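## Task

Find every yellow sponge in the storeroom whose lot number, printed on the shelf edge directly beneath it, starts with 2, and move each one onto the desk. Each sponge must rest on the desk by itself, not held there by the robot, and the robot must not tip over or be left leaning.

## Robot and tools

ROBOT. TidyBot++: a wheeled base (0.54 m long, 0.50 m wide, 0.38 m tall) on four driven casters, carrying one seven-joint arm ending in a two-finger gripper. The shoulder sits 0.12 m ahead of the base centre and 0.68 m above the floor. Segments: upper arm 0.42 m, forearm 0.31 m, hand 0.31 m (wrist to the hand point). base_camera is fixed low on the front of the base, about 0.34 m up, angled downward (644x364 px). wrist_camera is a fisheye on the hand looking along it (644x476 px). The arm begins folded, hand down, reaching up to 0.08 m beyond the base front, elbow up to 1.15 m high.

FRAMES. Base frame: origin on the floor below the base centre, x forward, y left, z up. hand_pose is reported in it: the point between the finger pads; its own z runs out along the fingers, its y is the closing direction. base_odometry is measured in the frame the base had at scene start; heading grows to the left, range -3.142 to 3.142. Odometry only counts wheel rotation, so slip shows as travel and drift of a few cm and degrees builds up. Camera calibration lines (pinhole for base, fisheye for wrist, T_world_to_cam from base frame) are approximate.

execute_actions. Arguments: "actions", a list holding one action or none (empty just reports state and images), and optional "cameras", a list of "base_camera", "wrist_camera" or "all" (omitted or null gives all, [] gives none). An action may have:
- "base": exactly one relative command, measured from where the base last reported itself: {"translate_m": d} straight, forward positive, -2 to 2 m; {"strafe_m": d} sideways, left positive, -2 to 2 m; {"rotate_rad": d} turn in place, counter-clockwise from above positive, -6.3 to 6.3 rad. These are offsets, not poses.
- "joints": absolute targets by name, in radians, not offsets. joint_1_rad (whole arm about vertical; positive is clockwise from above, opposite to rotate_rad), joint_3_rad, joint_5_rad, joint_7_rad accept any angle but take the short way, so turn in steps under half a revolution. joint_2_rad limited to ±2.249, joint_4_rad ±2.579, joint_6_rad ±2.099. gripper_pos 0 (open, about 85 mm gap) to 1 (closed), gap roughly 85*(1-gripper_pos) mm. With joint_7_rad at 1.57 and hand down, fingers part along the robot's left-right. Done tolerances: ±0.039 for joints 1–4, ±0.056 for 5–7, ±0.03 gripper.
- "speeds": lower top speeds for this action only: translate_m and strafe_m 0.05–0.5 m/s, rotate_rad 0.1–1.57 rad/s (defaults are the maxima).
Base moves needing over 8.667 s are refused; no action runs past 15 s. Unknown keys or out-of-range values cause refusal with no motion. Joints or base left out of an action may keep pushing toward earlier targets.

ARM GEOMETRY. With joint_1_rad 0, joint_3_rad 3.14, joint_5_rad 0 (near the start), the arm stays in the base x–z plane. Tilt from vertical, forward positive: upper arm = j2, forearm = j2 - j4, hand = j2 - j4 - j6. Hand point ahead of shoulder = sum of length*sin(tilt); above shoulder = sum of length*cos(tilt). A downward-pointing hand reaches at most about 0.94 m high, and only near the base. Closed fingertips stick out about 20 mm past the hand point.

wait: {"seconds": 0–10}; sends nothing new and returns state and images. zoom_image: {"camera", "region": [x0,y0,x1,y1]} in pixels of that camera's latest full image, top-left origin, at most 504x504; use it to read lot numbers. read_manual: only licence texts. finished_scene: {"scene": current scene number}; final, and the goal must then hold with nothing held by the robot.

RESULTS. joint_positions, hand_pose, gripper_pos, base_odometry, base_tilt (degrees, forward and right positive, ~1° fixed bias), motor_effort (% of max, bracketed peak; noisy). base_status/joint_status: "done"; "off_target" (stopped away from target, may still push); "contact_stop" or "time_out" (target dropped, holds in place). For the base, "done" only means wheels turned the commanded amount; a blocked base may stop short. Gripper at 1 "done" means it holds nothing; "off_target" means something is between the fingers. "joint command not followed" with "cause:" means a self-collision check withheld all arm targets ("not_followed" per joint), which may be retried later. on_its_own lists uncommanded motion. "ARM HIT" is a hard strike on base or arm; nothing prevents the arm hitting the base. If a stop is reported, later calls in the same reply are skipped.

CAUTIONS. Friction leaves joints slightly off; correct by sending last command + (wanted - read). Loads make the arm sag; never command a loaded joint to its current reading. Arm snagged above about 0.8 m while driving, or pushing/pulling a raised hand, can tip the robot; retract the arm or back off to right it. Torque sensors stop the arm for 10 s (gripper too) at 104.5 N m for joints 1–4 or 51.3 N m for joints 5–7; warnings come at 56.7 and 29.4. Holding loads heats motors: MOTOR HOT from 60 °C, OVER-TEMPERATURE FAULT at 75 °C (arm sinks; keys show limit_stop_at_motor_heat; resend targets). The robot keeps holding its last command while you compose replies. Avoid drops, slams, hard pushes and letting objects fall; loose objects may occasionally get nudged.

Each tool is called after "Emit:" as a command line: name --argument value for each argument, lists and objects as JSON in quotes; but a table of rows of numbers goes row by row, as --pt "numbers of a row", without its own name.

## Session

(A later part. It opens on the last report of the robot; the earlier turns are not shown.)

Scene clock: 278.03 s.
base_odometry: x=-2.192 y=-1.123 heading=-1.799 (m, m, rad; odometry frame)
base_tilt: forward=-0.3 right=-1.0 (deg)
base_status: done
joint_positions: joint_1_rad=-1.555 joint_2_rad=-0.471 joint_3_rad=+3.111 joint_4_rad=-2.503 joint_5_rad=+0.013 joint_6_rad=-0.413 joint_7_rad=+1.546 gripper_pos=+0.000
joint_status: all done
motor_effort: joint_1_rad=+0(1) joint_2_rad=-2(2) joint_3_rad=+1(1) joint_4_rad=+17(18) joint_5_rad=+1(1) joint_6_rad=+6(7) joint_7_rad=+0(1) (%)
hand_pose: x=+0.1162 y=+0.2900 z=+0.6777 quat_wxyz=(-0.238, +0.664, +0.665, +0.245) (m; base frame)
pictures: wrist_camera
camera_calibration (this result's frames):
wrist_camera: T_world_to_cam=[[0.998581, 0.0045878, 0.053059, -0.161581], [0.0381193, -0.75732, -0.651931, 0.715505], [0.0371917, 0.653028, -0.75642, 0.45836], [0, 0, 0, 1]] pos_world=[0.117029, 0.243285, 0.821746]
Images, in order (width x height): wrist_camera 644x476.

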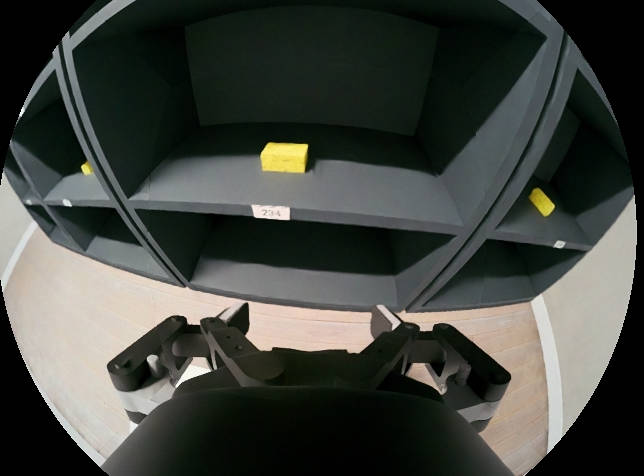

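Emit:
zoom_image --camera "wrist_camera" --region '[245, 195, 300, 230]'

Emit:
execute_actions --actions '[{"joints":{"joint_2_rad":-0.8,"joint_6_rad":-0.1}}]' --cameras '["wrist_camera"]'

Region (245, 195, 300, 230) of wrist_camera's 644x476 image, scaled by 9.164; it fills the top 321 rows of this view, and the rest is white.

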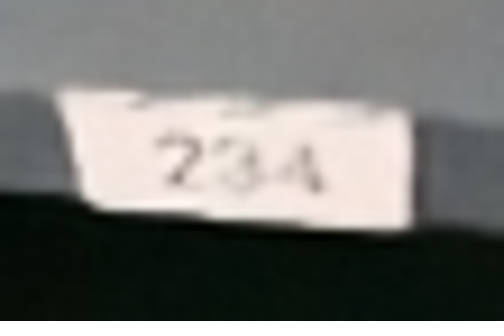

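Scene clock: 282.70 s.
base_odometry: x=-2.192 y=-1.123 heading=-1.799 (m, m, rad; odometry frame)
base_tilt: forward=-0.2 right=-1.0 (deg)
base_status: not commanded
joint_positions: joint_1_rad=-1.555 joint_2_rad=-0.787 joint_3_rad=+3.111 joint_4_rad=-2.503 joint_5_rad=+0.013 joint_6_rad=-0.137 joint_7_rad=+1.546 gripper_pos=+0.000
joint_status: all done
motor_effort: joint_1_rad=+0(1) joint_2_rad=+5(5) joint_3_rad=+1(0) joint_4_rad=+19(19) joint_5_rad=+1(1) joint_6_rad=+9(10) joint_7_rad=+1(0) (%)
hand_pose: x=+0.1130 y=+0.3118 z=+0.8464 quat_wxyz=(-0.422, +0.563, +0.568, +0.428) (m; base frame)
pictures: wrist_camera
camera_calibration (this result's frames):
wrist_camera: T_world_to_cam=[[0.998552, -0.0182983, 0.0505844, -0.158238], [0.043964, -0.26425, -0.963452, 0.951344], [0.0309964, 0.964281, -0.263063, 0.057878], [0, 0, 0, 1]] pos_world=[0.11439, 0.192686, 0.939804]
Images, in order (width x height): wrist_camera 644x476.

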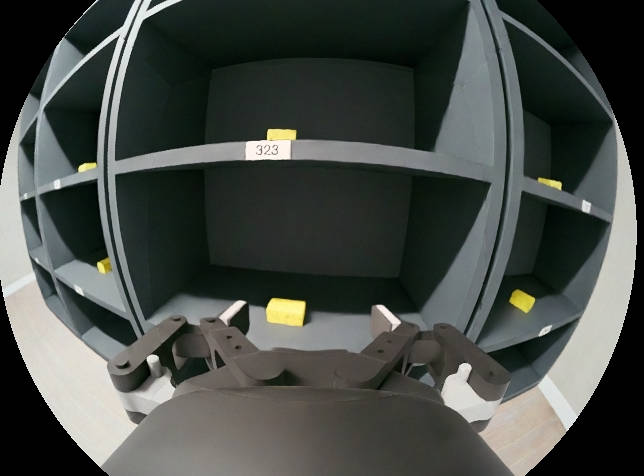

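Emit:
execute_actions --actions '[{"base":{"translate_m":0.85},"joints":{"joint_6_rad":-0.3},"speeds":{"translate_m":0.3}}]'

Scene clock: 289.57 s.
base_odometry: x=-2.384 y=-1.951 heading=-1.799 (m, m, rad; odometry frame)
base_tilt: forward=-0.3 right=-0.9 (deg)
base_status: done
joint_positions: joint_1_rad=-1.555 joint_2_rad=-0.787 joint_3_rad=+3.111 joint_4_rad=-2.503 joint_5_rad=+0.013 joint_6_rad=-0.274 joint_7_rad=+1.546 gripper_pos=+0.000
joint_status: all done
motor_effort: joint_1_rad=+0(0) joint_2_rad=+4(5) joint_3_rad=+0(2) joint_4_rad=+19(20) joint_5_rad=+1(1) joint_6_rad=+9(10) joint_7_rad=+0(1) (%)
hand_pose: x=+0.1145 y=+0.2971 z=+0.8060 quat_wxyz=(-0.381, +0.592, +0.595, +0.389) (m; base frame)
pictures: base_camera, wrist_camera
camera_calibration (this result's frames):
wrist_camera: T_world_to_cam=[[0.998416, -0.015744, 0.0540138, -0.161424], [0.0434514, -0.394088, -0.918045, 0.910511], [0.0357399, 0.918938, -0.39278, 0.178923], [0, 0, 0, 1]] pos_world=[0.115211, 0.191861, 0.914887]
Images, in order (width x height): base_camera 644x364, wrist_camera 644x476.

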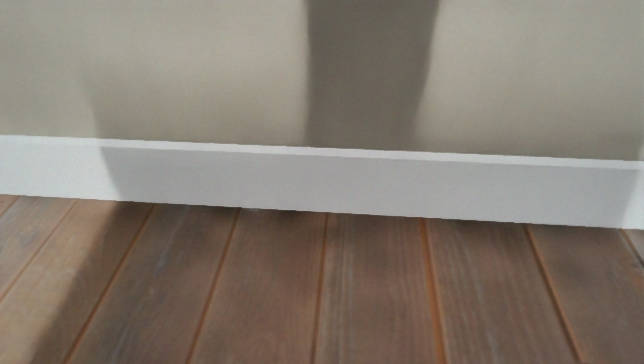

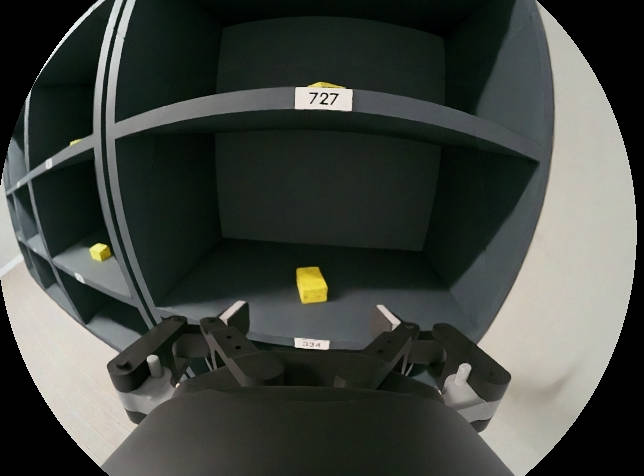

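Emit:
execute_actions --actions '[{"joints":{"joint_2_rad":-0.5,"joint_6_rad":-0.45}}]' --cameras '["wrist_camera"]'

Emit:
zoom_image --camera "wrist_camera" --region '[260, 190, 360, 260]'

Scene clock: 293.63 s.
base_odometry: x=-2.384 y=-1.951 heading=-1.799 (m, m, rad; odometry frame)
base_tilt: forward=-0.3 right=-1.0 (deg)
base_status: not commanded
joint_positions: joint_1_rad=-1.555 joint_2_rad=-0.513 joint_3_rad=+3.111 joint_4_rad=-2.503 joint_5_rad=+0.013 joint_6_rad=-0.410 joint_7_rad=+1.546 gripper_pos=+0.000
joint_status: all done
motor_effort: joint_1_rad=+1(1) joint_2_rad=-1(5) joint_3_rad=+0(1) joint_4_rad=+16(19) joint_5_rad=+1(1) joint_6_rad=+7(8) joint_7_rad=+1(1) (%)
hand_pose: x=+0.1161 y=+0.2904 z=+0.6905 quat_wxyz=(-0.252, +0.659, +0.659, +0.260) (m; base frame)
pictures: wrist_camera
camera_calibration (this result's frames):
wrist_camera: T_world_to_cam=[[0.998541, 0.00236886, 0.0539381, -0.162162], [0.0387379, -0.727322, -0.685202, 0.7383], [0.0376072, 0.686292, -0.726353, 0.437325], [0, 0, 0, 1]] pos_world=[0.116879, 0.237233, 0.832283]
Images, in order (width x height): wrist_camera 644x476.

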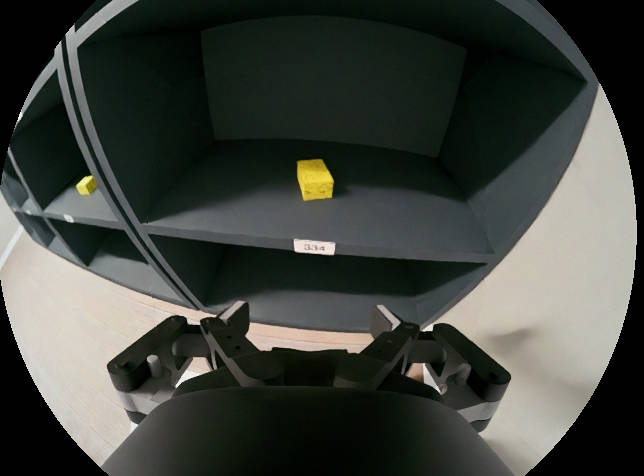

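Region (260, 190, 360, 260) of wrist_camera's 644x476 image, scaled by 5.040; it fills the top 353 rows of this view, and the rest is white.

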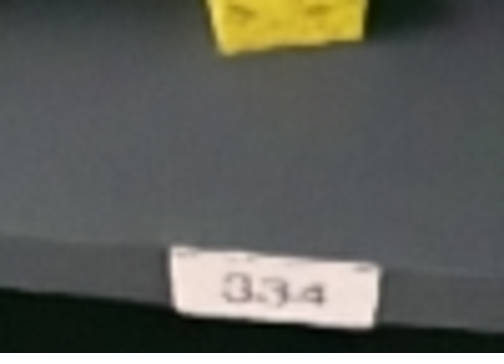

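Emit:
execute_actions --actions '[{"base":{"translate_m":-0.92},"joints":{"joint_2_rad":-0.8,"joint_6_rad":-0.5}}]' --cameras '[]'

Emit:
execute_actions --actions '[{"base":{"rotate_rad":1.571},"joints":{"joint_1_rad":0.02},"speeds":{"rotate_rad":1.2}}]'

Scene clock: 308.70 s.
base_odometry: x=-2.177 y=-1.055 heading=-1.798 (m, m, rad; odometry frame)
base_tilt: forward=-0.3 right=-1.0 (deg)
base_status: done
joint_positions: joint_1_rad=-1.555 joint_2_rad=-0.787 joint_3_rad=+3.111 joint_4_rad=-2.503 joint_5_rad=+0.013 joint_6_rad=-0.459 joint_7_rad=+1.546 gripper_pos=+0.000
joint_status: all done
motor_effort: joint_1_rad=+1(0) joint_2_rad=+5(6) joint_3_rad=+1(2) joint_4_rad=+19(19) joint_5_rad=+1(1) joint_6_rad=+9(8) joint_7_rad=+0(1) (%)
hand_pose: x=+0.1164 y=+0.2690 z=+0.7562 quat_wxyz=(-0.323, +0.626, +0.626, +0.334) (m; base frame)
pictures: none
No camera images: the call's "cameras" was empty. Leave "cameras" out to get every camera's image.

Scene clock: 311.50 s.
base_odometry: x=-2.177 y=-1.055 heading=-0.228 (m, m, rad; odometry frame)
base_tilt: forward=-0.3 right=-1.1 (deg)
base_status: done
joint_positions: joint_1_rad=+0.004 joint_2_rad=-0.787 joint_3_rad=+3.111 joint_4_rad=-2.503 joint_5_rad=+0.013 joint_6_rad=-0.459 joint_7_rad=+1.546 gripper_pos=+0.000
joint_status: all done
motor_effort: joint_1_rad=+0(0) joint_2_rad=+5(7) joint_3_rad=+1(1) joint_4_rad=+19(19) joint_5_rad=+1(1) joint_6_rad=+7(9) joint_7_rad=+0(0) (%)
hand_pose: x=+0.3879 y=+0.0058 z=+0.7561 quat_wxyz=(+0.005, +0.885, +0.006, +0.465) (m; base frame)
pictures: base_camera, wrist_camera
camera_calibration (this result's frames):
wrist_camera: T_world_to_cam=[[0.000265475, -0.998324, 0.0578708, -0.0463035], [-0.5555, -0.0482677, -0.830114, 0.90189], [0.831516, -0.0319268, -0.554582, 0.236373], [0, 0, 0, 1]] pos_world=[0.304464, 0.00485295, 0.88244]
Images, in order (width x height): base_camera 644x364, wrist_camera 644x476.

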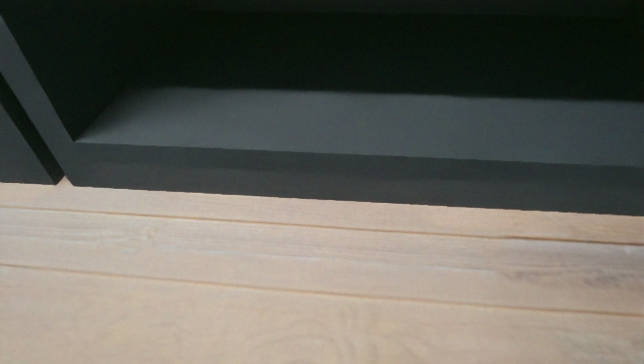

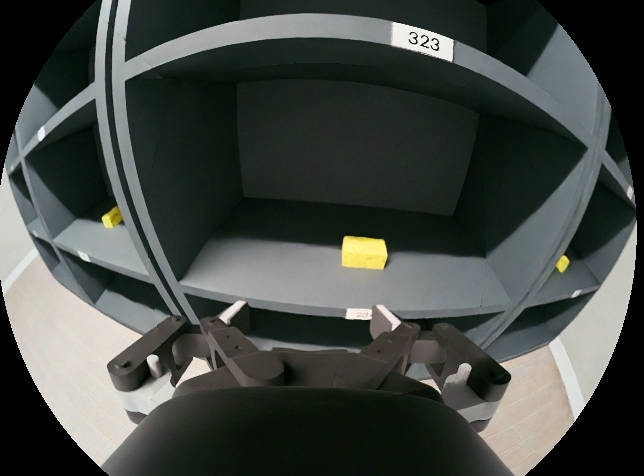

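Emit:
execute_actions --actions '[{"base":{"rotate_rad":-0.06},"joints":{"joint_7_rad":0.0}}]' --cameras '[]'

Emit:
execute_actions --actions '[{"base":{"translate_m":-0.14},"speeds":{"translate_m":0.15}}]' --cameras '["base_camera"]'

Scene clock: 325.27 s.
base_odometry: x=-2.177 y=-1.055 heading=-0.287 (m, m, rad; odometry frame)
base_tilt: forward=-0.3 right=-0.9 (deg)
base_status: done
joint_positions: joint_1_rad=+0.006 joint_2_rad=-0.787 joint_3_rad=+3.111 joint_4_rad=-2.503 joint_5_rad=+0.013 joint_6_rad=-0.459 joint_7_rad=+0.006 gripper_pos=+0.000
joint_status: all done
motor_effort: joint_1_rad=+0(1) joint_2_rad=+5(5) joint_3_rad=+0(1) joint_4_rad=+18(18) joint_5_rad=+1(1) joint_6_rad=+8(8) joint_7_rad=+0(1) (%)
hand_pose: x=+0.3879 y=+0.0053 z=+0.7561 quat_wxyz=(-0.319, +0.639, -0.613, +0.337) (m; base frame)
pictures: none
No camera images: the call's "cameras" was empty. Leave "cameras" out to get every camera's image.

Scene clock: 326.87 s.
base_odometry: x=-2.312 y=-1.015 heading=-0.286 (m, m, rad; odometry frame)
base_tilt: forward=-0.3 right=-1.0 (deg)
base_status: done
joint_positions: joint_1_rad=+0.006 joint_2_rad=-0.789 joint_3_rad=+3.111 joint_4_rad=-2.503 joint_5_rad=+0.013 joint_6_rad=-0.461 joint_7_rad=+0.006 gripper_pos=+0.000
joint_status: not commanded
motor_effort: joint_1_rad=+1(0) joint_2_rad=+5(7) joint_3_rad=+1(1) joint_4_rad=+18(19) joint_5_rad=+1(1) joint_6_rad=+8(8) joint_7_rad=+0(1) (%)
hand_pose: x=+0.3875 y=+0.0053 z=+0.7562 quat_wxyz=(-0.320, +0.639, -0.613, +0.338) (m; base frame)
pictures: base_camera
Images, in order (width x height): base_camera 644x364.

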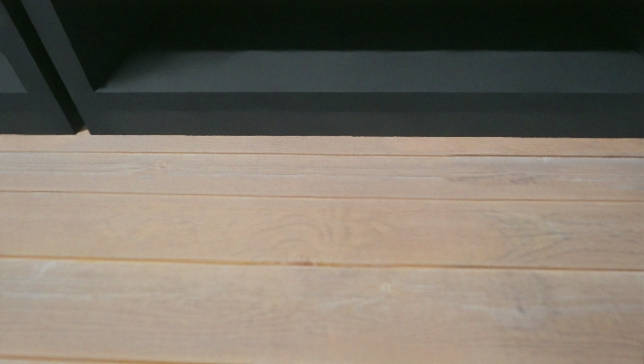

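Emit:
execute_actions --actions '[{"joints":{"joint_2_rad":0.3,"joint_4_rad":-2.05,"joint_6_rad":-0.29}}]'

Scene clock: 333.10 s.
base_odometry: x=-2.312 y=-1.015 heading=-0.286 (m, m, rad; odometry frame)
base_tilt: forward=-0.3 right=-0.9 (deg)
base_status: not commanded
joint_positions: joint_1_rad=+0.006 joint_2_rad=+0.288 joint_3_rad=+3.111 joint_4_rad=-2.061 joint_5_rad=+0.013 joint_6_rad=-0.331 joint_7_rad=+0.006 gripper_pos=+0.000
joint_status: all done
motor_effort: joint_1_rad=+0(1) joint_2_rad=-25(27) joint_3_rad=+0(1) joint_4_rad=+12(19) joint_5_rad=+1(1) joint_6_rad=+5(7) joint_7_rad=+0(1) (%)
hand_pose: x=+0.6005 y=+0.0120 z=+0.5858 quat_wxyz=(-0.164, +0.702, -0.675, +0.160) (m; base frame)
pictures: base_camera, wrist_camera
camera_calibration (this result's frames):
wrist_camera: T_world_to_cam=[[-0.905469, -0.069099, -0.418749, 0.781642], [-0.0614559, 0.997605, -0.0317304, 0.102007], [0.419939, -0.00299632, -0.907547, 0.418928], [0, 0, 0, 1]] pos_world=[0.538097, -0.0464967, 0.710746]
Images, in order (width x height): base_camera 644x364, wrist_camera 644x476.

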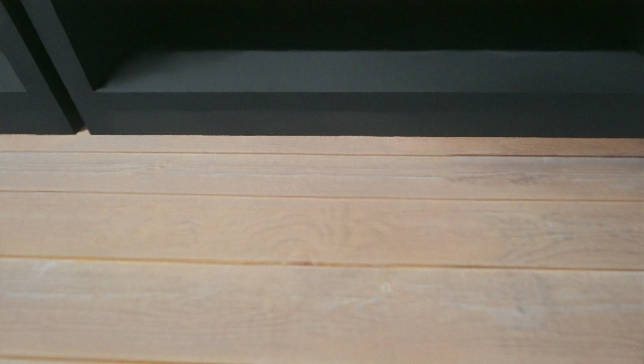

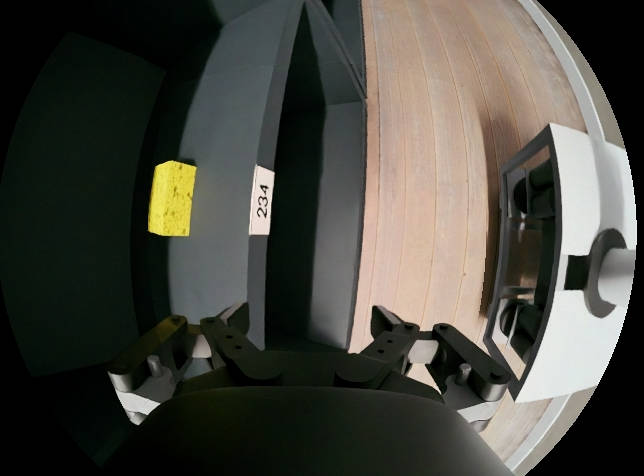

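Emit:
execute_actions --actions '[{"base":{"translate_m":0.16},"speeds":{"translate_m":0.06}}]' --cameras '["wrist_camera"]'

Scene clock: 339.47 s.
base_odometry: x=-2.158 y=-1.061 heading=-0.287 (m, m, rad; odometry frame)
base_tilt: forward=-0.3 right=-1.0 (deg)
base_status: done
joint_positions: joint_1_rad=+0.006 joint_2_rad=+0.289 joint_3_rad=+3.111 joint_4_rad=-2.057 joint_5_rad=+0.013 joint_6_rad=-0.330 joint_7_rad=+0.006 gripper_pos=+0.000
joint_status: not commanded
motor_effort: joint_1_rad=+0(0) joint_2_rad=-26(28) joint_3_rad=+0(1) joint_4_rad=+12(14) joint_5_rad=+1(1) joint_6_rad=+4(4) joint_7_rad=+0(0) (%)
hand_pose: x=+0.6027 y=+0.0120 z=+0.5871 quat_wxyz=(-0.165, +0.701, -0.675, +0.161) (m; base frame)
pictures: wrist_camera
camera_calibration (this result's frames):
wrist_camera: T_world_to_cam=[[-0.903539, -0.0690042, -0.422914, 0.785469], [-0.0612694, 0.997612, -0.0318745, 0.102115], [0.424104, -0.00288817, -0.905609, 0.415496], [0, 0, 0, 1]] pos_world=[0.539745, -0.0464704, 0.711717]
Images, in order (width x height): wrist_camera 644x476.

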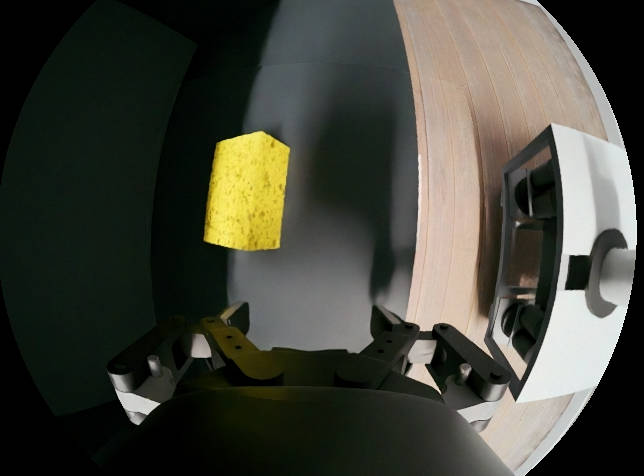

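Emit:
execute_actions --actions '[{"base":{"translate_m":0.045},"speeds":{"translate_m":0.05}}]' --cameras '["wrist_camera"]'

Scene clock: 343.83 s.
base_odometry: x=-2.115 y=-1.073 heading=-0.287 (m, m, rad; odometry frame)
base_tilt: forward=-0.3 right=-1.1 (deg)
base_status: done
joint_positions: joint_1_rad=+0.006 joint_2_rad=+0.290 joint_3_rad=+3.111 joint_4_rad=-2.056 joint_5_rad=+0.013 joint_6_rad=-0.329 joint_7_rad=+0.006 gripper_pos=+0.000
joint_status: not commanded
motor_effort: joint_1_rad=+1(0) joint_2_rad=-27(27) joint_3_rad=-2(2) joint_4_rad=+13(14) joint_5_rad=+1(1) joint_6_rad=+4(5) joint_7_rad=+0(0) (%)
hand_pose: x=+0.6034 y=+0.0120 z=+0.5872 quat_wxyz=(-0.166, +0.701, -0.675, +0.162) (m; base frame)
pictures: wrist_camera
camera_calibration (this result's frames):
wrist_camera: T_world_to_cam=[[-0.903075, -0.0689717, -0.423908, 0.786433], [-0.0612242, 0.997615, -0.0318868, 0.102124], [0.425096, -0.00284275, -0.905144, 0.414453], [0, 0, 0, 1]] pos_world=[0.540279, -0.0464609, 0.711771]
Images, in order (width x height): wrist_camera 644x476.

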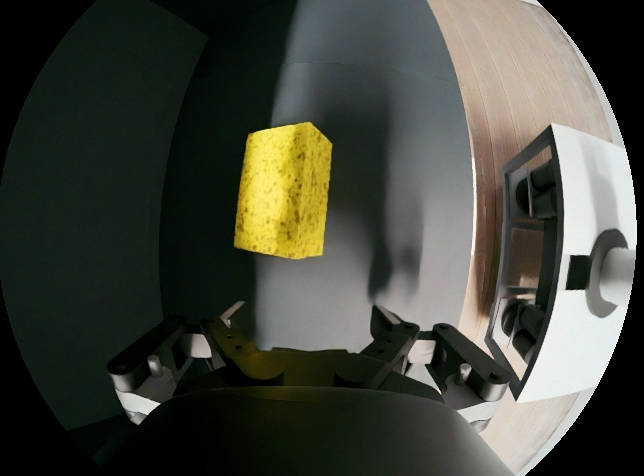

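Emit:
execute_actions --actions '[{"base":{"translate_m":0.03},"joints":{"joint_2_rad":0.33},"speeds":{"translate_m":0.05}}]' --cameras '["wrist_camera"]'

Scene clock: 349.80 s.
base_odometry: x=-2.087 y=-1.082 heading=-0.287 (m, m, rad; odometry frame)
base_tilt: forward=-0.3 right=-1.0 (deg)
base_status: done
joint_positions: joint_1_rad=+0.006 joint_2_rad=+0.316 joint_3_rad=+3.111 joint_4_rad=-2.055 joint_5_rad=+0.013 joint_6_rad=-0.328 joint_7_rad=+0.006 gripper_pos=+0.000
joint_status: all done
motor_effort: joint_1_rad=+1(1) joint_2_rad=-26(29) joint_3_rad=-1(1) joint_4_rad=+12(12) joint_5_rad=+1(1) joint_6_rad=+4(5) joint_7_rad=+0(0) (%)
hand_pose: x=+0.6015 y=+0.0121 z=+0.5750 quat_wxyz=(-0.157, +0.703, -0.677, +0.153) (m; base frame)
pictures: wrist_camera
camera_calibration (this result's frames):
wrist_camera: T_world_to_cam=[[-0.913191, -0.068876, -0.40167, 0.772879], [-0.0619732, 0.997622, -0.0301712, 0.101054], [0.402793, -0.00265929, -0.915287, 0.423461], [0, 0, 0, 1]] pos_world=[0.541481, -0.0464547, 0.70108]
Images, in order (width x height): wrist_camera 644x476.

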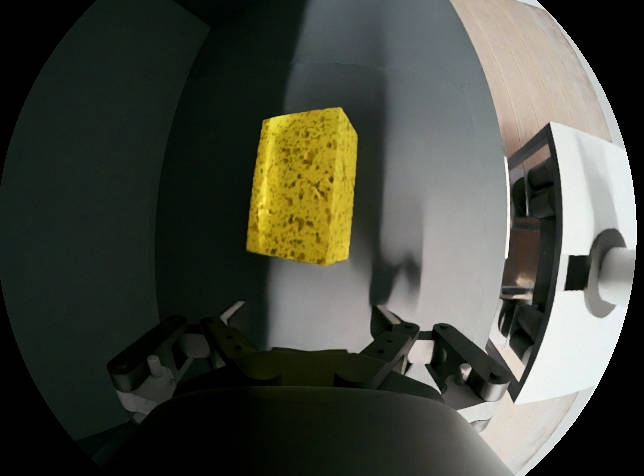

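Emit:
execute_actions --actions '[{"base":{"strafe_m":-0.05},"speeds":{"strafe_m":0.05}}]' --cameras '["wrist_camera"]'

Scene clock: 354.73 s.
base_odometry: x=-2.101 y=-1.130 heading=-0.286 (m, m, rad; odometry frame)
base_tilt: forward=-0.3 right=-0.9 (deg)
base_status: done
joint_positions: joint_1_rad=+0.009 joint_2_rad=+0.316 joint_3_rad=+3.111 joint_4_rad=-2.055 joint_5_rad=+0.013 joint_6_rad=-0.328 joint_7_rad=+0.006 gripper_pos=+0.000
joint_status: not commanded
motor_effort: joint_1_rad=+0(5) joint_2_rad=-27(28) joint_3_rad=-1(2) joint_4_rad=+12(13) joint_5_rad=+1(1) joint_6_rad=+3(4) joint_7_rad=+0(0) (%)
hand_pose: x=+0.6016 y=+0.0110 z=+0.5750 quat_wxyz=(-0.157, +0.702, -0.677, +0.153) (m; base frame)
pictures: wrist_camera
camera_calibration (this result's frames):
wrist_camera: T_world_to_cam=[[-0.913345, -0.0666661, -0.401692, 0.772908], [-0.0596189, 0.997769, -0.0300347, 0.10068], [0.402798, -0.00348364, -0.915282, 0.423453], [0, 0, 0, 1]] pos_world=[0.541369, -0.0474538, 0.701074]
Images, in order (width x height): wrist_camera 644x476.

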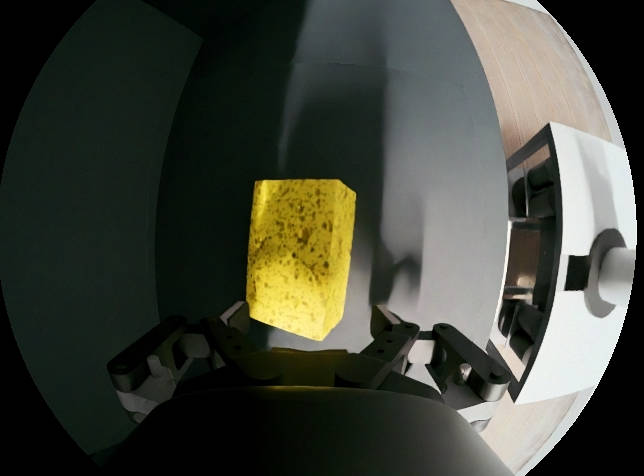

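Emit:
execute_actions --actions '[{"base":{"translate_m":0.015},"speeds":{"translate_m":0.05}}]' --cameras '[]'

Emit:
execute_actions --actions '[{"base":{"strafe_m":-0.035},"speeds":{"strafe_m":0.05}}]' --cameras '["wrist_camera"]'

Scene clock: 358.37 s.
base_odometry: x=-2.086 y=-1.134 heading=-0.286 (m, m, rad; odometry frame)
base_tilt: forward=-0.3 right=-1.0 (deg)
base_status: done
joint_positions: joint_1_rad=+0.009 joint_2_rad=+0.317 joint_3_rad=+3.111 joint_4_rad=-2.054 joint_5_rad=+0.013 joint_6_rad=-0.328 joint_7_rad=+0.006 gripper_pos=+0.000
joint_status: not commanded
motor_effort: joint_1_rad=+1(2) joint_2_rad=-27(28) joint_3_rad=-1(2) joint_4_rad=+12(13) joint_5_rad=+1(1) joint_6_rad=+4(4) joint_7_rad=+0(0) (%)
hand_pose: x=+0.6019 y=+0.0110 z=+0.5747 quat_wxyz=(-0.157, +0.702, -0.677, +0.153) (m; base frame)
pictures: none
No camera images: the call's "cameras" was empty. Leave "cameras" out to get every camera's image.

Scene clock: 359.57 s.
base_odometry: x=-2.096 y=-1.168 heading=-0.286 (m, m, rad; odometry frame)
base_tilt: forward=-0.3 right=-0.9 (deg)
base_status: done
joint_positions: joint_1_rad=+0.010 joint_2_rad=+0.317 joint_3_rad=+3.110 joint_4_rad=-2.054 joint_5_rad=+0.013 joint_6_rad=-0.328 joint_7_rad=+0.006 gripper_pos=+0.000
joint_status: not commanded
motor_effort: joint_1_rad=+0(4) joint_2_rad=-27(27) joint_3_rad=+0(3) joint_4_rad=+12(13) joint_5_rad=+1(1) joint_6_rad=+3(4) joint_7_rad=+0(0) (%)
hand_pose: x=+0.6019 y=+0.0104 z=+0.5747 quat_wxyz=(-0.157, +0.702, -0.678, +0.153) (m; base frame)
pictures: wrist_camera
camera_calibration (this result's frames):
wrist_camera: T_world_to_cam=[[-0.913423, -0.0654913, -0.401708, 0.773111], [-0.058388, 0.997846, -0.0299154, 0.100455], [0.402801, -0.00387056, -0.915279, 0.423044], [0, 0, 0, 1]] pos_world=[0.541641, -0.0479688, 0.700773]
Images, in order (width x height): wrist_camera 644x476.

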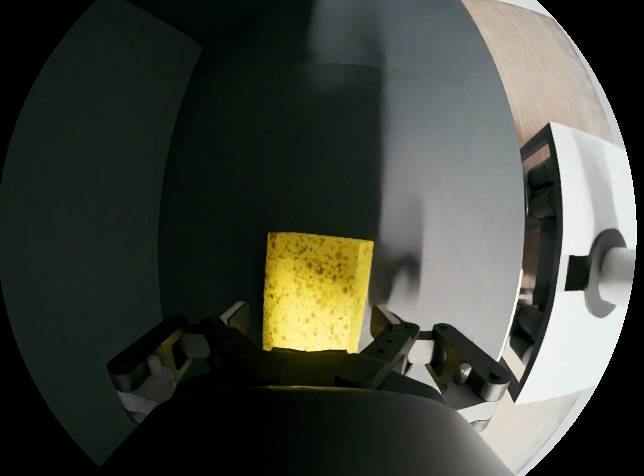

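Emit:
execute_actions --actions '[{"joints":{"gripper_pos":1.0}}]' --cameras '["wrist_camera"]'

Emit:
execute_actions --actions '[{"joints":{"joint_2_rad":0.25}}]' --cameras '["wrist_camera"]'

Scene clock: 365.93 s.
base_odometry: x=-2.096 y=-1.168 heading=-0.286 (m, m, rad; odometry frame)
base_tilt: forward=-0.3 right=-1.0 (deg)
base_status: not commanded
joint_positions: joint_1_rad=+0.010 joint_2_rad=+0.296 joint_3_rad=+3.110 joint_4_rad=-2.033 joint_5_rad=+0.013 joint_6_rad=-0.306 joint_7_rad=+0.006 gripper_pos=+0.998
joint_status: all done
motor_effort: joint_1_rad=+1(1) joint_2_rad=-17(26) joint_3_rad=-1(1) joint_4_rad=+8(12) joint_5_rad=+1(1) joint_6_rad=+1(4) joint_7_rad=+0(1) (%)
hand_pose: x=+0.6205 y=+0.0107 z=+0.5961 quat_wxyz=(-0.179, +0.696, -0.673, +0.175) (m; base frame)
pictures: wrist_camera
camera_calibration (this result's frames):
wrist_camera: T_world_to_cam=[[-0.885857, -0.0649658, -0.459387, 0.815974], [-0.0561783, 0.997882, -0.0327878, 0.102242], [0.460544, -0.00323777, -0.887631, 0.382836], [0, 0, 0, 1]] pos_world=[0.552267, -0.0477759, 0.718017]
Images, in order (width x height): wrist_camera 644x476.

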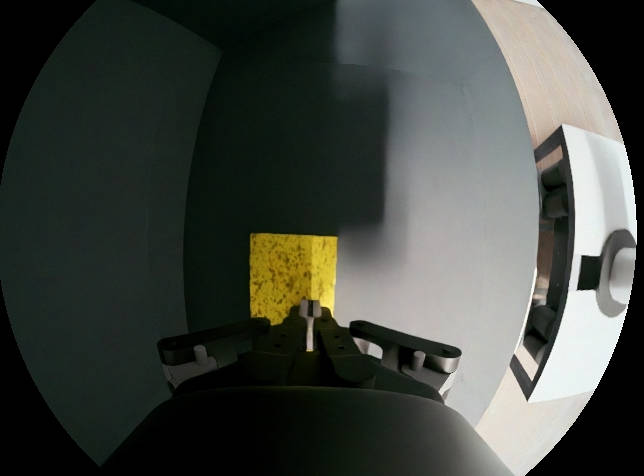

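Scene clock: 366.80 s.
base_odometry: x=-2.096 y=-1.168 heading=-0.286 (m, m, rad; odometry frame)
base_tilt: forward=-0.3 right=-0.9 (deg)
base_status: not commanded
joint_positions: joint_1_rad=+0.010 joint_2_rad=+0.268 joint_3_rad=+3.110 joint_4_rad=-2.042 joint_5_rad=+0.013 joint_6_rad=-0.306 joint_7_rad=+0.006 gripper_pos=+0.999
joint_status: all done
motor_effort: joint_1_rad=+0(1) joint_2_rad=-25(27) joint_3_rad=+0(0) joint_4_rad=+14(13) joint_5_rad=+1(1) joint_6_rad=+4(5) joint_7_rad=+0(1) (%)
hand_pose: x=+0.6185 y=+0.0106 z=+0.6066 quat_wxyz=(-0.185, +0.695, -0.671, +0.182) (m; base frame)
pictures: wrist_camera
camera_calibration (this result's frames):
wrist_camera: T_world_to_cam=[[-0.877024, -0.0652429, -0.475996, 0.823641], [-0.0556201, 0.997863, -0.034293, 0.103118], [0.477216, -0.00360088, -0.878779, 0.377316], [0, 0, 0, 1]] pos_world=[0.548027, -0.0478018, 0.727163]
Images, in order (width x height): wrist_camera 644x476.

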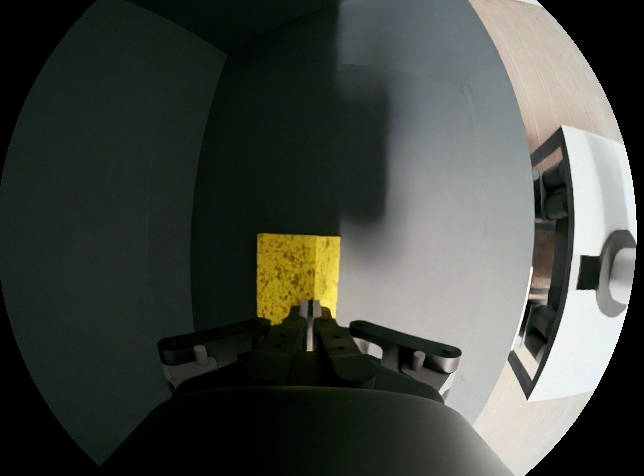

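Emit:
execute_actions --actions '[{"joints":{"gripper_pos":0.0,"joint_2_rad":0.24}}]' --cameras '["wrist_camera"]'

Scene clock: 375.43 s.
base_odometry: x=-2.096 y=-1.168 heading=-0.286 (m, m, rad; odometry frame)
base_tilt: forward=-0.3 right=-0.9 (deg)
base_status: not commanded
joint_positions: joint_1_rad=+0.010 joint_2_rad=+0.259 joint_3_rad=+3.110 joint_4_rad=-2.042 joint_5_rad=+0.013 joint_6_rad=-0.306 joint_7_rad=+0.006 gripper_pos=+0.000
joint_status: all done
motor_effort: joint_1_rad=+1(1) joint_2_rad=-25(27) joint_3_rad=+0(1) joint_4_rad=+13(14) joint_5_rad=+1(1) joint_6_rad=+4(4) joint_7_rad=+1(1) (%)
hand_pose: x=+0.6192 y=+0.0106 z=+0.6110 quat_wxyz=(-0.188, +0.694, -0.670, +0.185) (m; base frame)
pictures: wrist_camera
camera_calibration (this result's frames):
wrist_camera: T_world_to_cam=[[-0.872768, -0.065287, -0.48375, 0.828421], [-0.0553133, 0.99786, -0.0348766, 0.103479], [0.484992, -0.00368138, -0.874511, 0.373481], [0, 0, 0, 1]] pos_world=[0.547608, -0.0477975, 0.730971]
Images, in order (width x height): wrist_camera 644x476.

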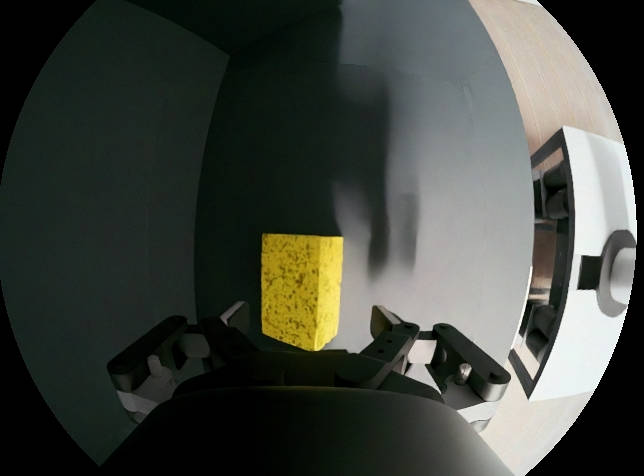

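Emit:
execute_actions --actions '[{"base":{"translate_m":0.05},"joints":{"joint_2_rad":0.22,"joint_6_rad":-0.54},"speeds":{"translate_m":0.1}}]' --cameras '["wrist_camera"]'

Scene clock: 381.00 s.
base_odometry: x=-2.048 y=-1.182 heading=-0.286 (m, m, rad; odometry frame)
base_tilt: forward=-0.3 right=-1.0 (deg)
base_status: done
joint_positions: joint_1_rad=+0.010 joint_2_rad=+0.217 joint_3_rad=+3.110 joint_4_rad=-2.117 joint_5_rad=+0.013 joint_6_rad=-0.516 joint_7_rad=+0.006 gripper_pos=+0.000
joint_status: all done
motor_effort: joint_1_rad=+1(2) joint_2_rad=-20(26) joint_3_rad=+0(1) joint_4_rad=+23(26) joint_5_rad=+1(1) joint_6_rad=+2(5) joint_7_rad=+0(1) (%)
hand_pose: x=+0.5259 y=+0.0082 z=+0.5775 quat_wxyz=(-0.103, +0.712, -0.687, +0.103) (m; base frame)
pictures: wrist_camera
camera_calibration (this result's frames):
wrist_camera: T_world_to_cam=[[-0.963136, -0.0683433, -0.260189, 0.649125], [-0.0630905, 0.997601, -0.0284972, 0.0999204], [0.261512, -0.0110313, -0.965137, 0.559364], [0, 0, 0, 1]] pos_world=[0.48522, -0.0491468, 0.711605]
Images, in order (width x height): wrist_camera 644x476.

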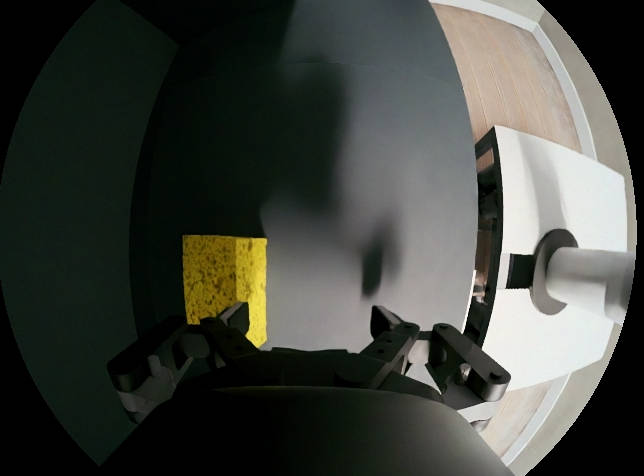

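Emit:
execute_actions --actions '[{"base":{"translate_m":-0.05},"joints":{"joint_2_rad":0.24,"joint_4_rad":-2.05,"joint_6_rad":-0.3},"speeds":{"translate_m":0.05}}]' --cameras '["wrist_camera"]'

Scene clock: 388.53 s.
base_odometry: x=-2.096 y=-1.168 heading=-0.286 (m, m, rad; odometry frame)
base_tilt: forward=-0.3 right=-1.0 (deg)
base_status: done
joint_positions: joint_1_rad=+0.010 joint_2_rad=+0.232 joint_3_rad=+3.110 joint_4_rad=-2.050 joint_5_rad=+0.013 joint_6_rad=-0.320 joint_7_rad=+0.006 gripper_pos=+0.000
joint_status: all done
motor_effort: joint_1_rad=+0(0) joint_2_rad=-25(27) joint_3_rad=-1(1) joint_4_rad=+13(23) joint_5_rad=+1(1) joint_6_rad=+5(5) joint_7_rad=+0(1) (%)
hand_pose: x=+0.6133 y=+0.0104 z=+0.6192 quat_wxyz=(-0.190, +0.693, -0.669, +0.187) (m; base frame)
pictures: wrist_camera
camera_calibration (this result's frames):
wrist_camera: T_world_to_cam=[[-0.870074, -0.0657358, -0.488519, 0.828524], [-0.0551638, 0.997827, -0.0360198, 0.104231], [0.489825, -0.00439136, -0.87181, 0.37884], [0, 0, 0, 1]] pos_world=[0.541062, -0.047877, 0.73878]
Images, in order (width x height): wrist_camera 644x476.

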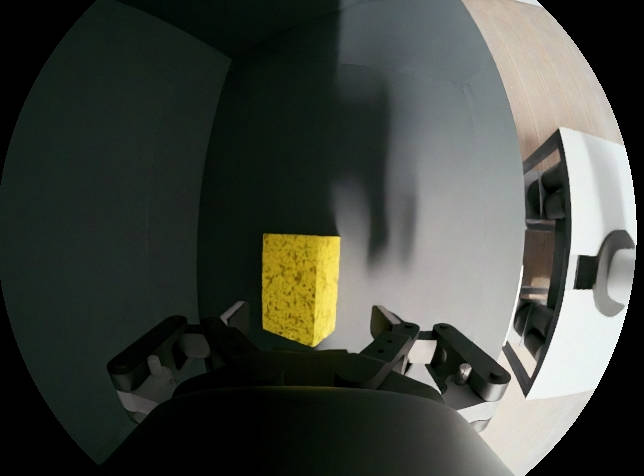

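Emit:
execute_actions --actions '[{"base":{"strafe_m":0.11},"speeds":{"strafe_m":0.08}}]' --cameras '[]'

Emit:
execute_actions --actions '[{"base":{"translate_m":-0.2},"speeds":{"translate_m":0.1}}]'

Scene clock: 405.63 s.
base_odometry: x=-2.065 y=-1.062 heading=-0.286 (m, m, rad; odometry frame)
base_tilt: forward=-0.2 right=-1.0 (deg)
base_status: done
joint_positions: joint_1_rad=+0.012 joint_2_rad=+0.232 joint_3_rad=+3.110 joint_4_rad=-2.050 joint_5_rad=+0.013 joint_6_rad=-0.320 joint_7_rad=+0.006 gripper_pos=+0.000
joint_status: not commanded
motor_effort: joint_1_rad=+1(3) joint_2_rad=-25(26) joint_3_rad=-1(2) joint_4_rad=+13(14) joint_5_rad=+1(1) joint_6_rad=+5(5) joint_7_rad=+0(1) (%)
hand_pose: x=+0.6133 y=+0.0095 z=+0.6192 quat_wxyz=(-0.190, +0.693, -0.670, +0.188) (m; base frame)
pictures: none
No camera images: the call's "cameras" was empty. Leave "cameras" out to get every camera's image.

Scene clock: 408.20 s.
base_odometry: x=-2.257 y=-1.006 heading=-0.286 (m, m, rad; odometry frame)
base_tilt: forward=-0.2 right=-1.0 (deg)
base_status: done
joint_positions: joint_1_rad=+0.012 joint_2_rad=+0.232 joint_3_rad=+3.110 joint_4_rad=-2.050 joint_5_rad=+0.013 joint_6_rad=-0.320 joint_7_rad=+0.006 gripper_pos=+0.000
joint_status: not commanded
motor_effort: joint_1_rad=+0(1) joint_2_rad=-24(27) joint_3_rad=-1(1) joint_4_rad=+14(15) joint_5_rad=+1(1) joint_6_rad=+5(5) joint_7_rad=+0(0) (%)
hand_pose: x=+0.6134 y=+0.0095 z=+0.6190 quat_wxyz=(-0.189, +0.693, -0.670, +0.187) (m; base frame)
pictures: base_camera, wrist_camera
camera_calibration (this result's frames):
wrist_camera: T_world_to_cam=[[-0.87031, -0.0641466, -0.488309, 0.828459], [-0.0533802, 0.997927, -0.0359532, 0.103975], [0.489603, -0.00522434, -0.87193, 0.378903], [0, 0, 0, 1]] pos_world=[0.541054, -0.0486368, 0.738659]
Images, in order (width x height): base_camera 644x364, wrist_camera 644x476.

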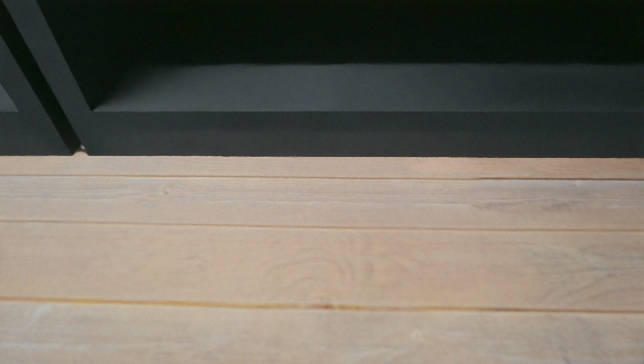

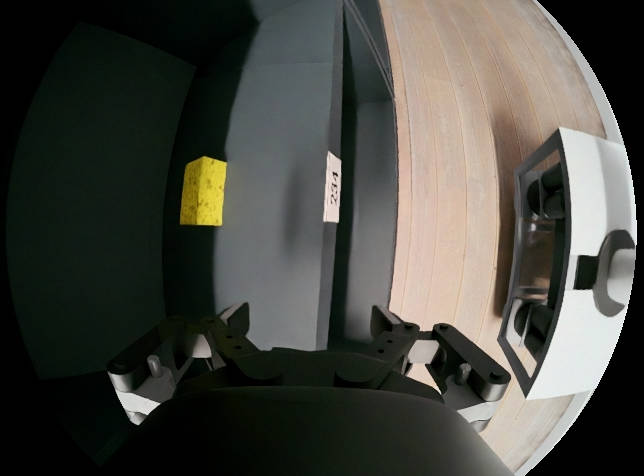

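Emit:
execute_actions --actions '[{"joints":{"joint_2_rad":0.53,"joint_4_rad":-1.58,"joint_6_rad":-0.63}}]' --cameras '[]'

Emit:
execute_actions --actions '[{"joints":{"joint_2_rad":0.8,"joint_4_rad":-1.12,"joint_6_rad":-0.92}}]' --cameras '["wrist_camera"]'

Scene clock: 415.20 s.
base_odometry: x=-2.257 y=-1.006 heading=-0.286 (m, m, rad; odometry frame)
base_tilt: forward=-0.2 right=-1.0 (deg)
base_status: not commanded
joint_positions: joint_1_rad=+0.012 joint_2_rad=+0.516 joint_3_rad=+3.110 joint_4_rad=-1.590 joint_5_rad=+0.013 joint_6_rad=-0.589 joint_7_rad=+0.006 gripper_pos=+0.000
joint_status: all done
motor_effort: joint_1_rad=+1(0) joint_2_rad=-36(37) joint_3_rad=-1(1) joint_4_rad=+15(16) joint_5_rad=+1(1) joint_6_rad=+4(5) joint_7_rad=+1(0) (%)
hand_pose: x=+0.7311 y=+0.0094 z=+0.6073 quat_wxyz=(-0.159, +0.699, -0.680, +0.154) (m; base frame)
pictures: none
No camera images: the call's "cameras" was empty. Leave "cameras" out to get every camera's image.

Scene clock: 416.83 s.
base_odometry: x=-2.257 y=-1.006 heading=-0.286 (m, m, rad; odometry frame)
base_tilt: forward=-0.3 right=-1.0 (deg)
base_status: not commanded
joint_positions: joint_1_rad=+0.012 joint_2_rad=+0.786 joint_3_rad=+3.110 joint_4_rad=-1.131 joint_5_rad=+0.013 joint_6_rad=-0.879 joint_7_rad=+0.006 gripper_pos=+0.000
joint_status: all done
motor_effort: joint_1_rad=+0(0) joint_2_rad=-44(45) joint_3_rad=-1(2) joint_4_rad=+15(15) joint_5_rad=+1(1) joint_6_rad=+3(5) joint_7_rad=+1(1) (%)
hand_pose: x=+0.8175 y=+0.0073 z=+0.5799 quat_wxyz=(-0.125, +0.703, -0.690, +0.118) (m; base frame)
pictures: wrist_camera
camera_calibration (this result's frames):
wrist_camera: T_world_to_cam=[[-0.948922, -0.0499855, -0.311525, 0.948528], [-0.0468186, 0.998748, -0.0176412, 0.0996563], [0.312016, -0.00215493, -0.950074, 0.435294], [0, 0, 0, 1]] pos_world=[0.768927, -0.0511808, 0.710809]
Images, in order (width x height): wrist_camera 644x476.

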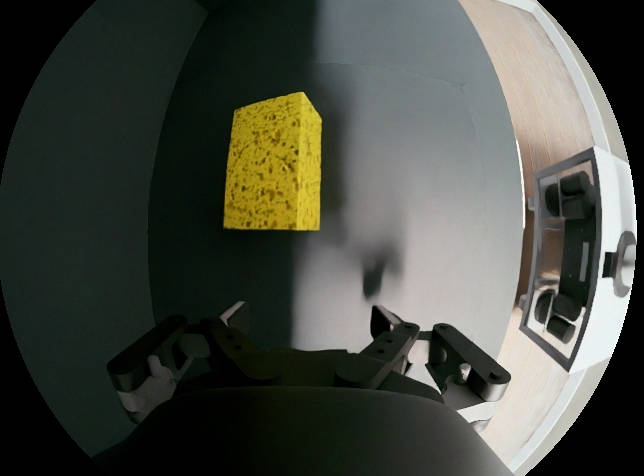

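Emit:
execute_actions --actions '[{"base":{"translate_m":0.028},"joints":{"joint_2_rad":0.825},"speeds":{"translate_m":0.05}}]' --cameras '["wrist_camera"]'

Scene clock: 420.97 s.
base_odometry: x=-2.230 y=-1.014 heading=-0.286 (m, m, rad; odometry frame)
base_tilt: forward=-0.3 right=-1.0 (deg)
base_status: done
joint_positions: joint_1_rad=+0.012 joint_2_rad=+0.810 joint_3_rad=+3.110 joint_4_rad=-1.127 joint_5_rad=+0.013 joint_6_rad=-0.881 joint_7_rad=+0.006 gripper_pos=+0.000
joint_status: all done
motor_effort: joint_1_rad=+1(1) joint_2_rad=-45(48) joint_3_rad=-1(3) joint_4_rad=+15(15) joint_5_rad=+0(1) joint_6_rad=+3(3) joint_7_rad=+0(1) (%)
hand_pose: x=+0.8161 y=+0.0073 z=+0.5647 quat_wxyz=(-0.118, +0.704, -0.691, +0.110) (m; base frame)
pictures: wrist_camera
camera_calibration (this result's frames):
wrist_camera: T_world_to_cam=[[-0.955363, -0.0498146, -0.291205, 0.936256], [-0.0471017, 0.998757, -0.0163237, 0.098804], [0.291656, -0.00187878, -0.956521, 0.441492], [0, 0, 0, 1]] pos_world=[0.770354, -0.0512124, 0.696552]
Images, in order (width x height): wrist_camera 644x476.

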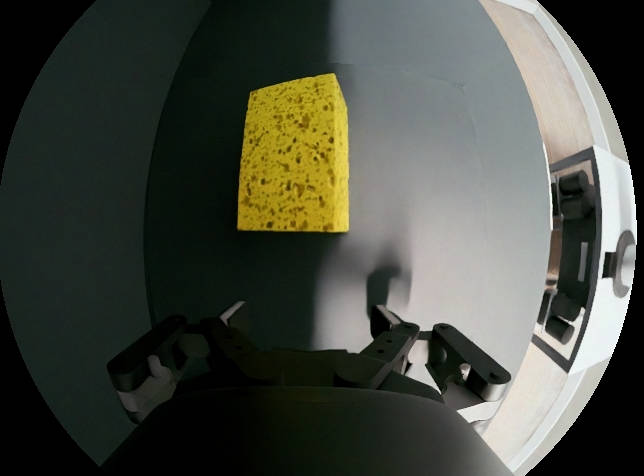

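Emit:
execute_actions --actions '[{"base":{"translate_m":0.018},"speeds":{"translate_m":0.05}}]' --cameras '[]'

Emit:
execute_actions --actions '[{"base":{"strafe_m":-0.06},"speeds":{"strafe_m":0.05}}]' --cameras '["wrist_camera"]'

Scene clock: 425.10 s.
base_odometry: x=-2.213 y=-1.019 heading=-0.286 (m, m, rad; odometry frame)
base_tilt: forward=-0.3 right=-1.0 (deg)
base_status: done
joint_positions: joint_1_rad=+0.012 joint_2_rad=+0.810 joint_3_rad=+3.110 joint_4_rad=-1.127 joint_5_rad=+0.013 joint_6_rad=-0.882 joint_7_rad=+0.006 gripper_pos=+0.000
joint_status: not commanded
motor_effort: joint_1_rad=+0(1) joint_2_rad=-45(47) joint_3_rad=-2(2) joint_4_rad=+15(16) joint_5_rad=+1(1) joint_6_rad=+3(4) joint_7_rad=+0(1) (%)
hand_pose: x=+0.8159 y=+0.0073 z=+0.5644 quat_wxyz=(-0.118, +0.704, -0.691, +0.110) (m; base frame)
pictures: none
No camera images: the call's "cameras" was empty. Leave "cameras" out to get every camera's image.

Scene clock: 426.77 s.
base_odometry: x=-2.230 y=-1.076 heading=-0.286 (m, m, rad; odometry frame)
base_tilt: forward=-0.3 right=-1.0 (deg)
base_status: done
joint_positions: joint_1_rad=+0.015 joint_2_rad=+0.810 joint_3_rad=+3.110 joint_4_rad=-1.127 joint_5_rad=+0.013 joint_6_rad=-0.882 joint_7_rad=+0.006 gripper_pos=+0.000
joint_status: not commanded
motor_effort: joint_1_rad=+1(6) joint_2_rad=-45(46) joint_3_rad=-1(3) joint_4_rad=+15(15) joint_5_rad=+1(2) joint_6_rad=+4(3) joint_7_rad=+0(0) (%)
hand_pose: x=+0.8159 y=+0.0054 z=+0.5645 quat_wxyz=(-0.118, +0.703, -0.692, +0.110) (m; base frame)
pictures: wrist_camera
camera_calibration (this result's frames):
wrist_camera: T_world_to_cam=[[-0.955766, -0.0470504, -0.290339, 0.935734], [-0.0442656, 0.998889, -0.0161555, 0.0983594], [0.290777, -0.00258888, -0.956787, 0.442224], [0, 0, 0, 1]] pos_world=[0.770109, -0.0530786, 0.696384]
Images, in order (width x height): wrist_camera 644x476.

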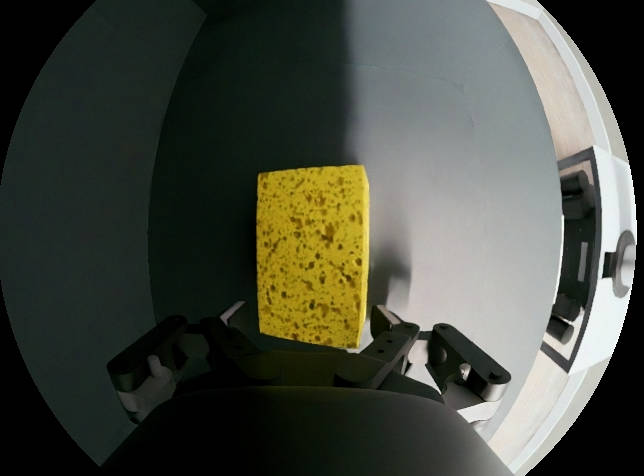

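Good, centred. Another 4 cm.

Emit:
execute_actions --actions '[{"base":{"strafe_m":-0.04},"speeds":{"strafe_m":0.05}}]' --cameras '["wrist_camera"]'

Emit:
execute_actions --actions '[{"joints":{"gripper_pos":0.45}}]' --cameras '["wrist_camera"]'

Scene clock: 430.50 s.
base_odometry: x=-2.241 y=-1.115 heading=-0.287 (m, m, rad; odometry frame)
base_tilt: forward=-0.2 right=-1.0 (deg)
base_status: done
joint_positions: joint_1_rad=+0.017 joint_2_rad=+0.810 joint_3_rad=+3.110 joint_4_rad=-1.127 joint_5_rad=+0.013 joint_6_rad=-0.882 joint_7_rad=+0.006 gripper_pos=+0.000
joint_status: not commanded
motor_effort: joint_1_rad=+1(4) joint_2_rad=-45(47) joint_3_rad=-2(3) joint_4_rad=+15(16) joint_5_rad=+1(1) joint_6_rad=+2(3) joint_7_rad=+1(0) (%)
hand_pose: x=+0.8159 y=+0.0042 z=+0.5644 quat_wxyz=(-0.118, +0.703, -0.693, +0.110) (m; base frame)
pictures: wrist_camera
camera_calibration (this result's frames):
wrist_camera: T_world_to_cam=[[-0.955884, -0.0454157, -0.290213, 0.935662], [-0.0425714, 0.998964, -0.0161097, 0.0981275], [0.290644, -0.00304424, -0.956826, 0.442315], [0, 0, 0, 1]] pos_world=[0.770006, -0.0541855, 0.696341]
Images, in order (width x height): wrist_camera 644x476.

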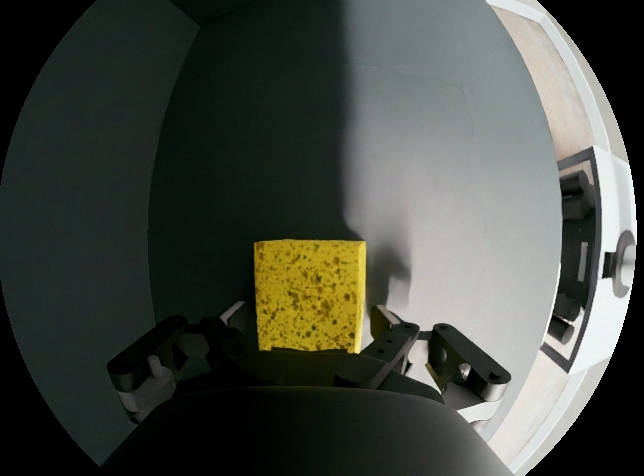

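Scene clock: 431.53 s.
base_odometry: x=-2.241 y=-1.115 heading=-0.287 (m, m, rad; odometry frame)
base_tilt: forward=-0.3 right=-1.0 (deg)
base_status: not commanded
joint_positions: joint_1_rad=+0.017 joint_2_rad=+0.810 joint_3_rad=+3.110 joint_4_rad=-1.118 joint_5_rad=+0.013 joint_6_rad=-0.883 joint_7_rad=+0.006 gripper_pos=+0.337
joint_status: gripper_pos off_target (ended at +0.337, target +0.450)
motor_effort: joint_1_rad=+0(3) joint_2_rad=-39(46) joint_3_rad=-1(2) joint_4_rad=+12(15) joint_5_rad=+1(1) joint_6_rad=+2(4) joint_7_rad=+1(1) (%)
hand_pose: x=+0.8188 y=+0.0041 z=+0.5675 quat_wxyz=(-0.120, +0.702, -0.693, +0.112) (m; base frame)
pictures: wrist_camera
camera_calibration (this result's frames):
wrist_camera: T_world_to_cam=[[-0.953912, -0.0452437, -0.296658, 0.941372], [-0.0422896, 0.998971, -0.0163712, 0.0982791], [0.297093, -0.00307114, -0.954844, 0.438017], [0, 0, 0, 1]] pos_world=[0.77201, -0.0542417, 0.699111]
Images, in order (width x height): wrist_camera 644x476.

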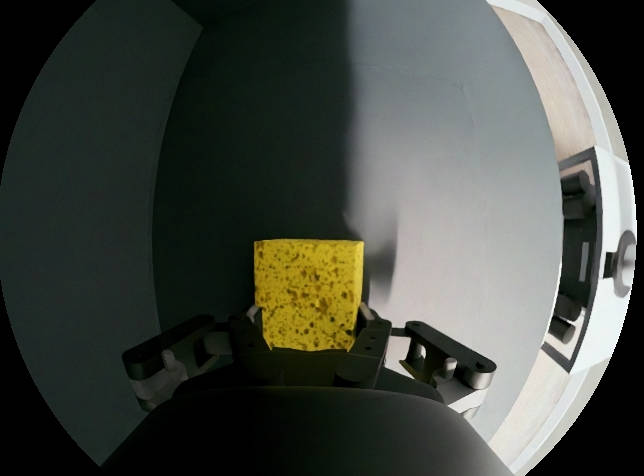

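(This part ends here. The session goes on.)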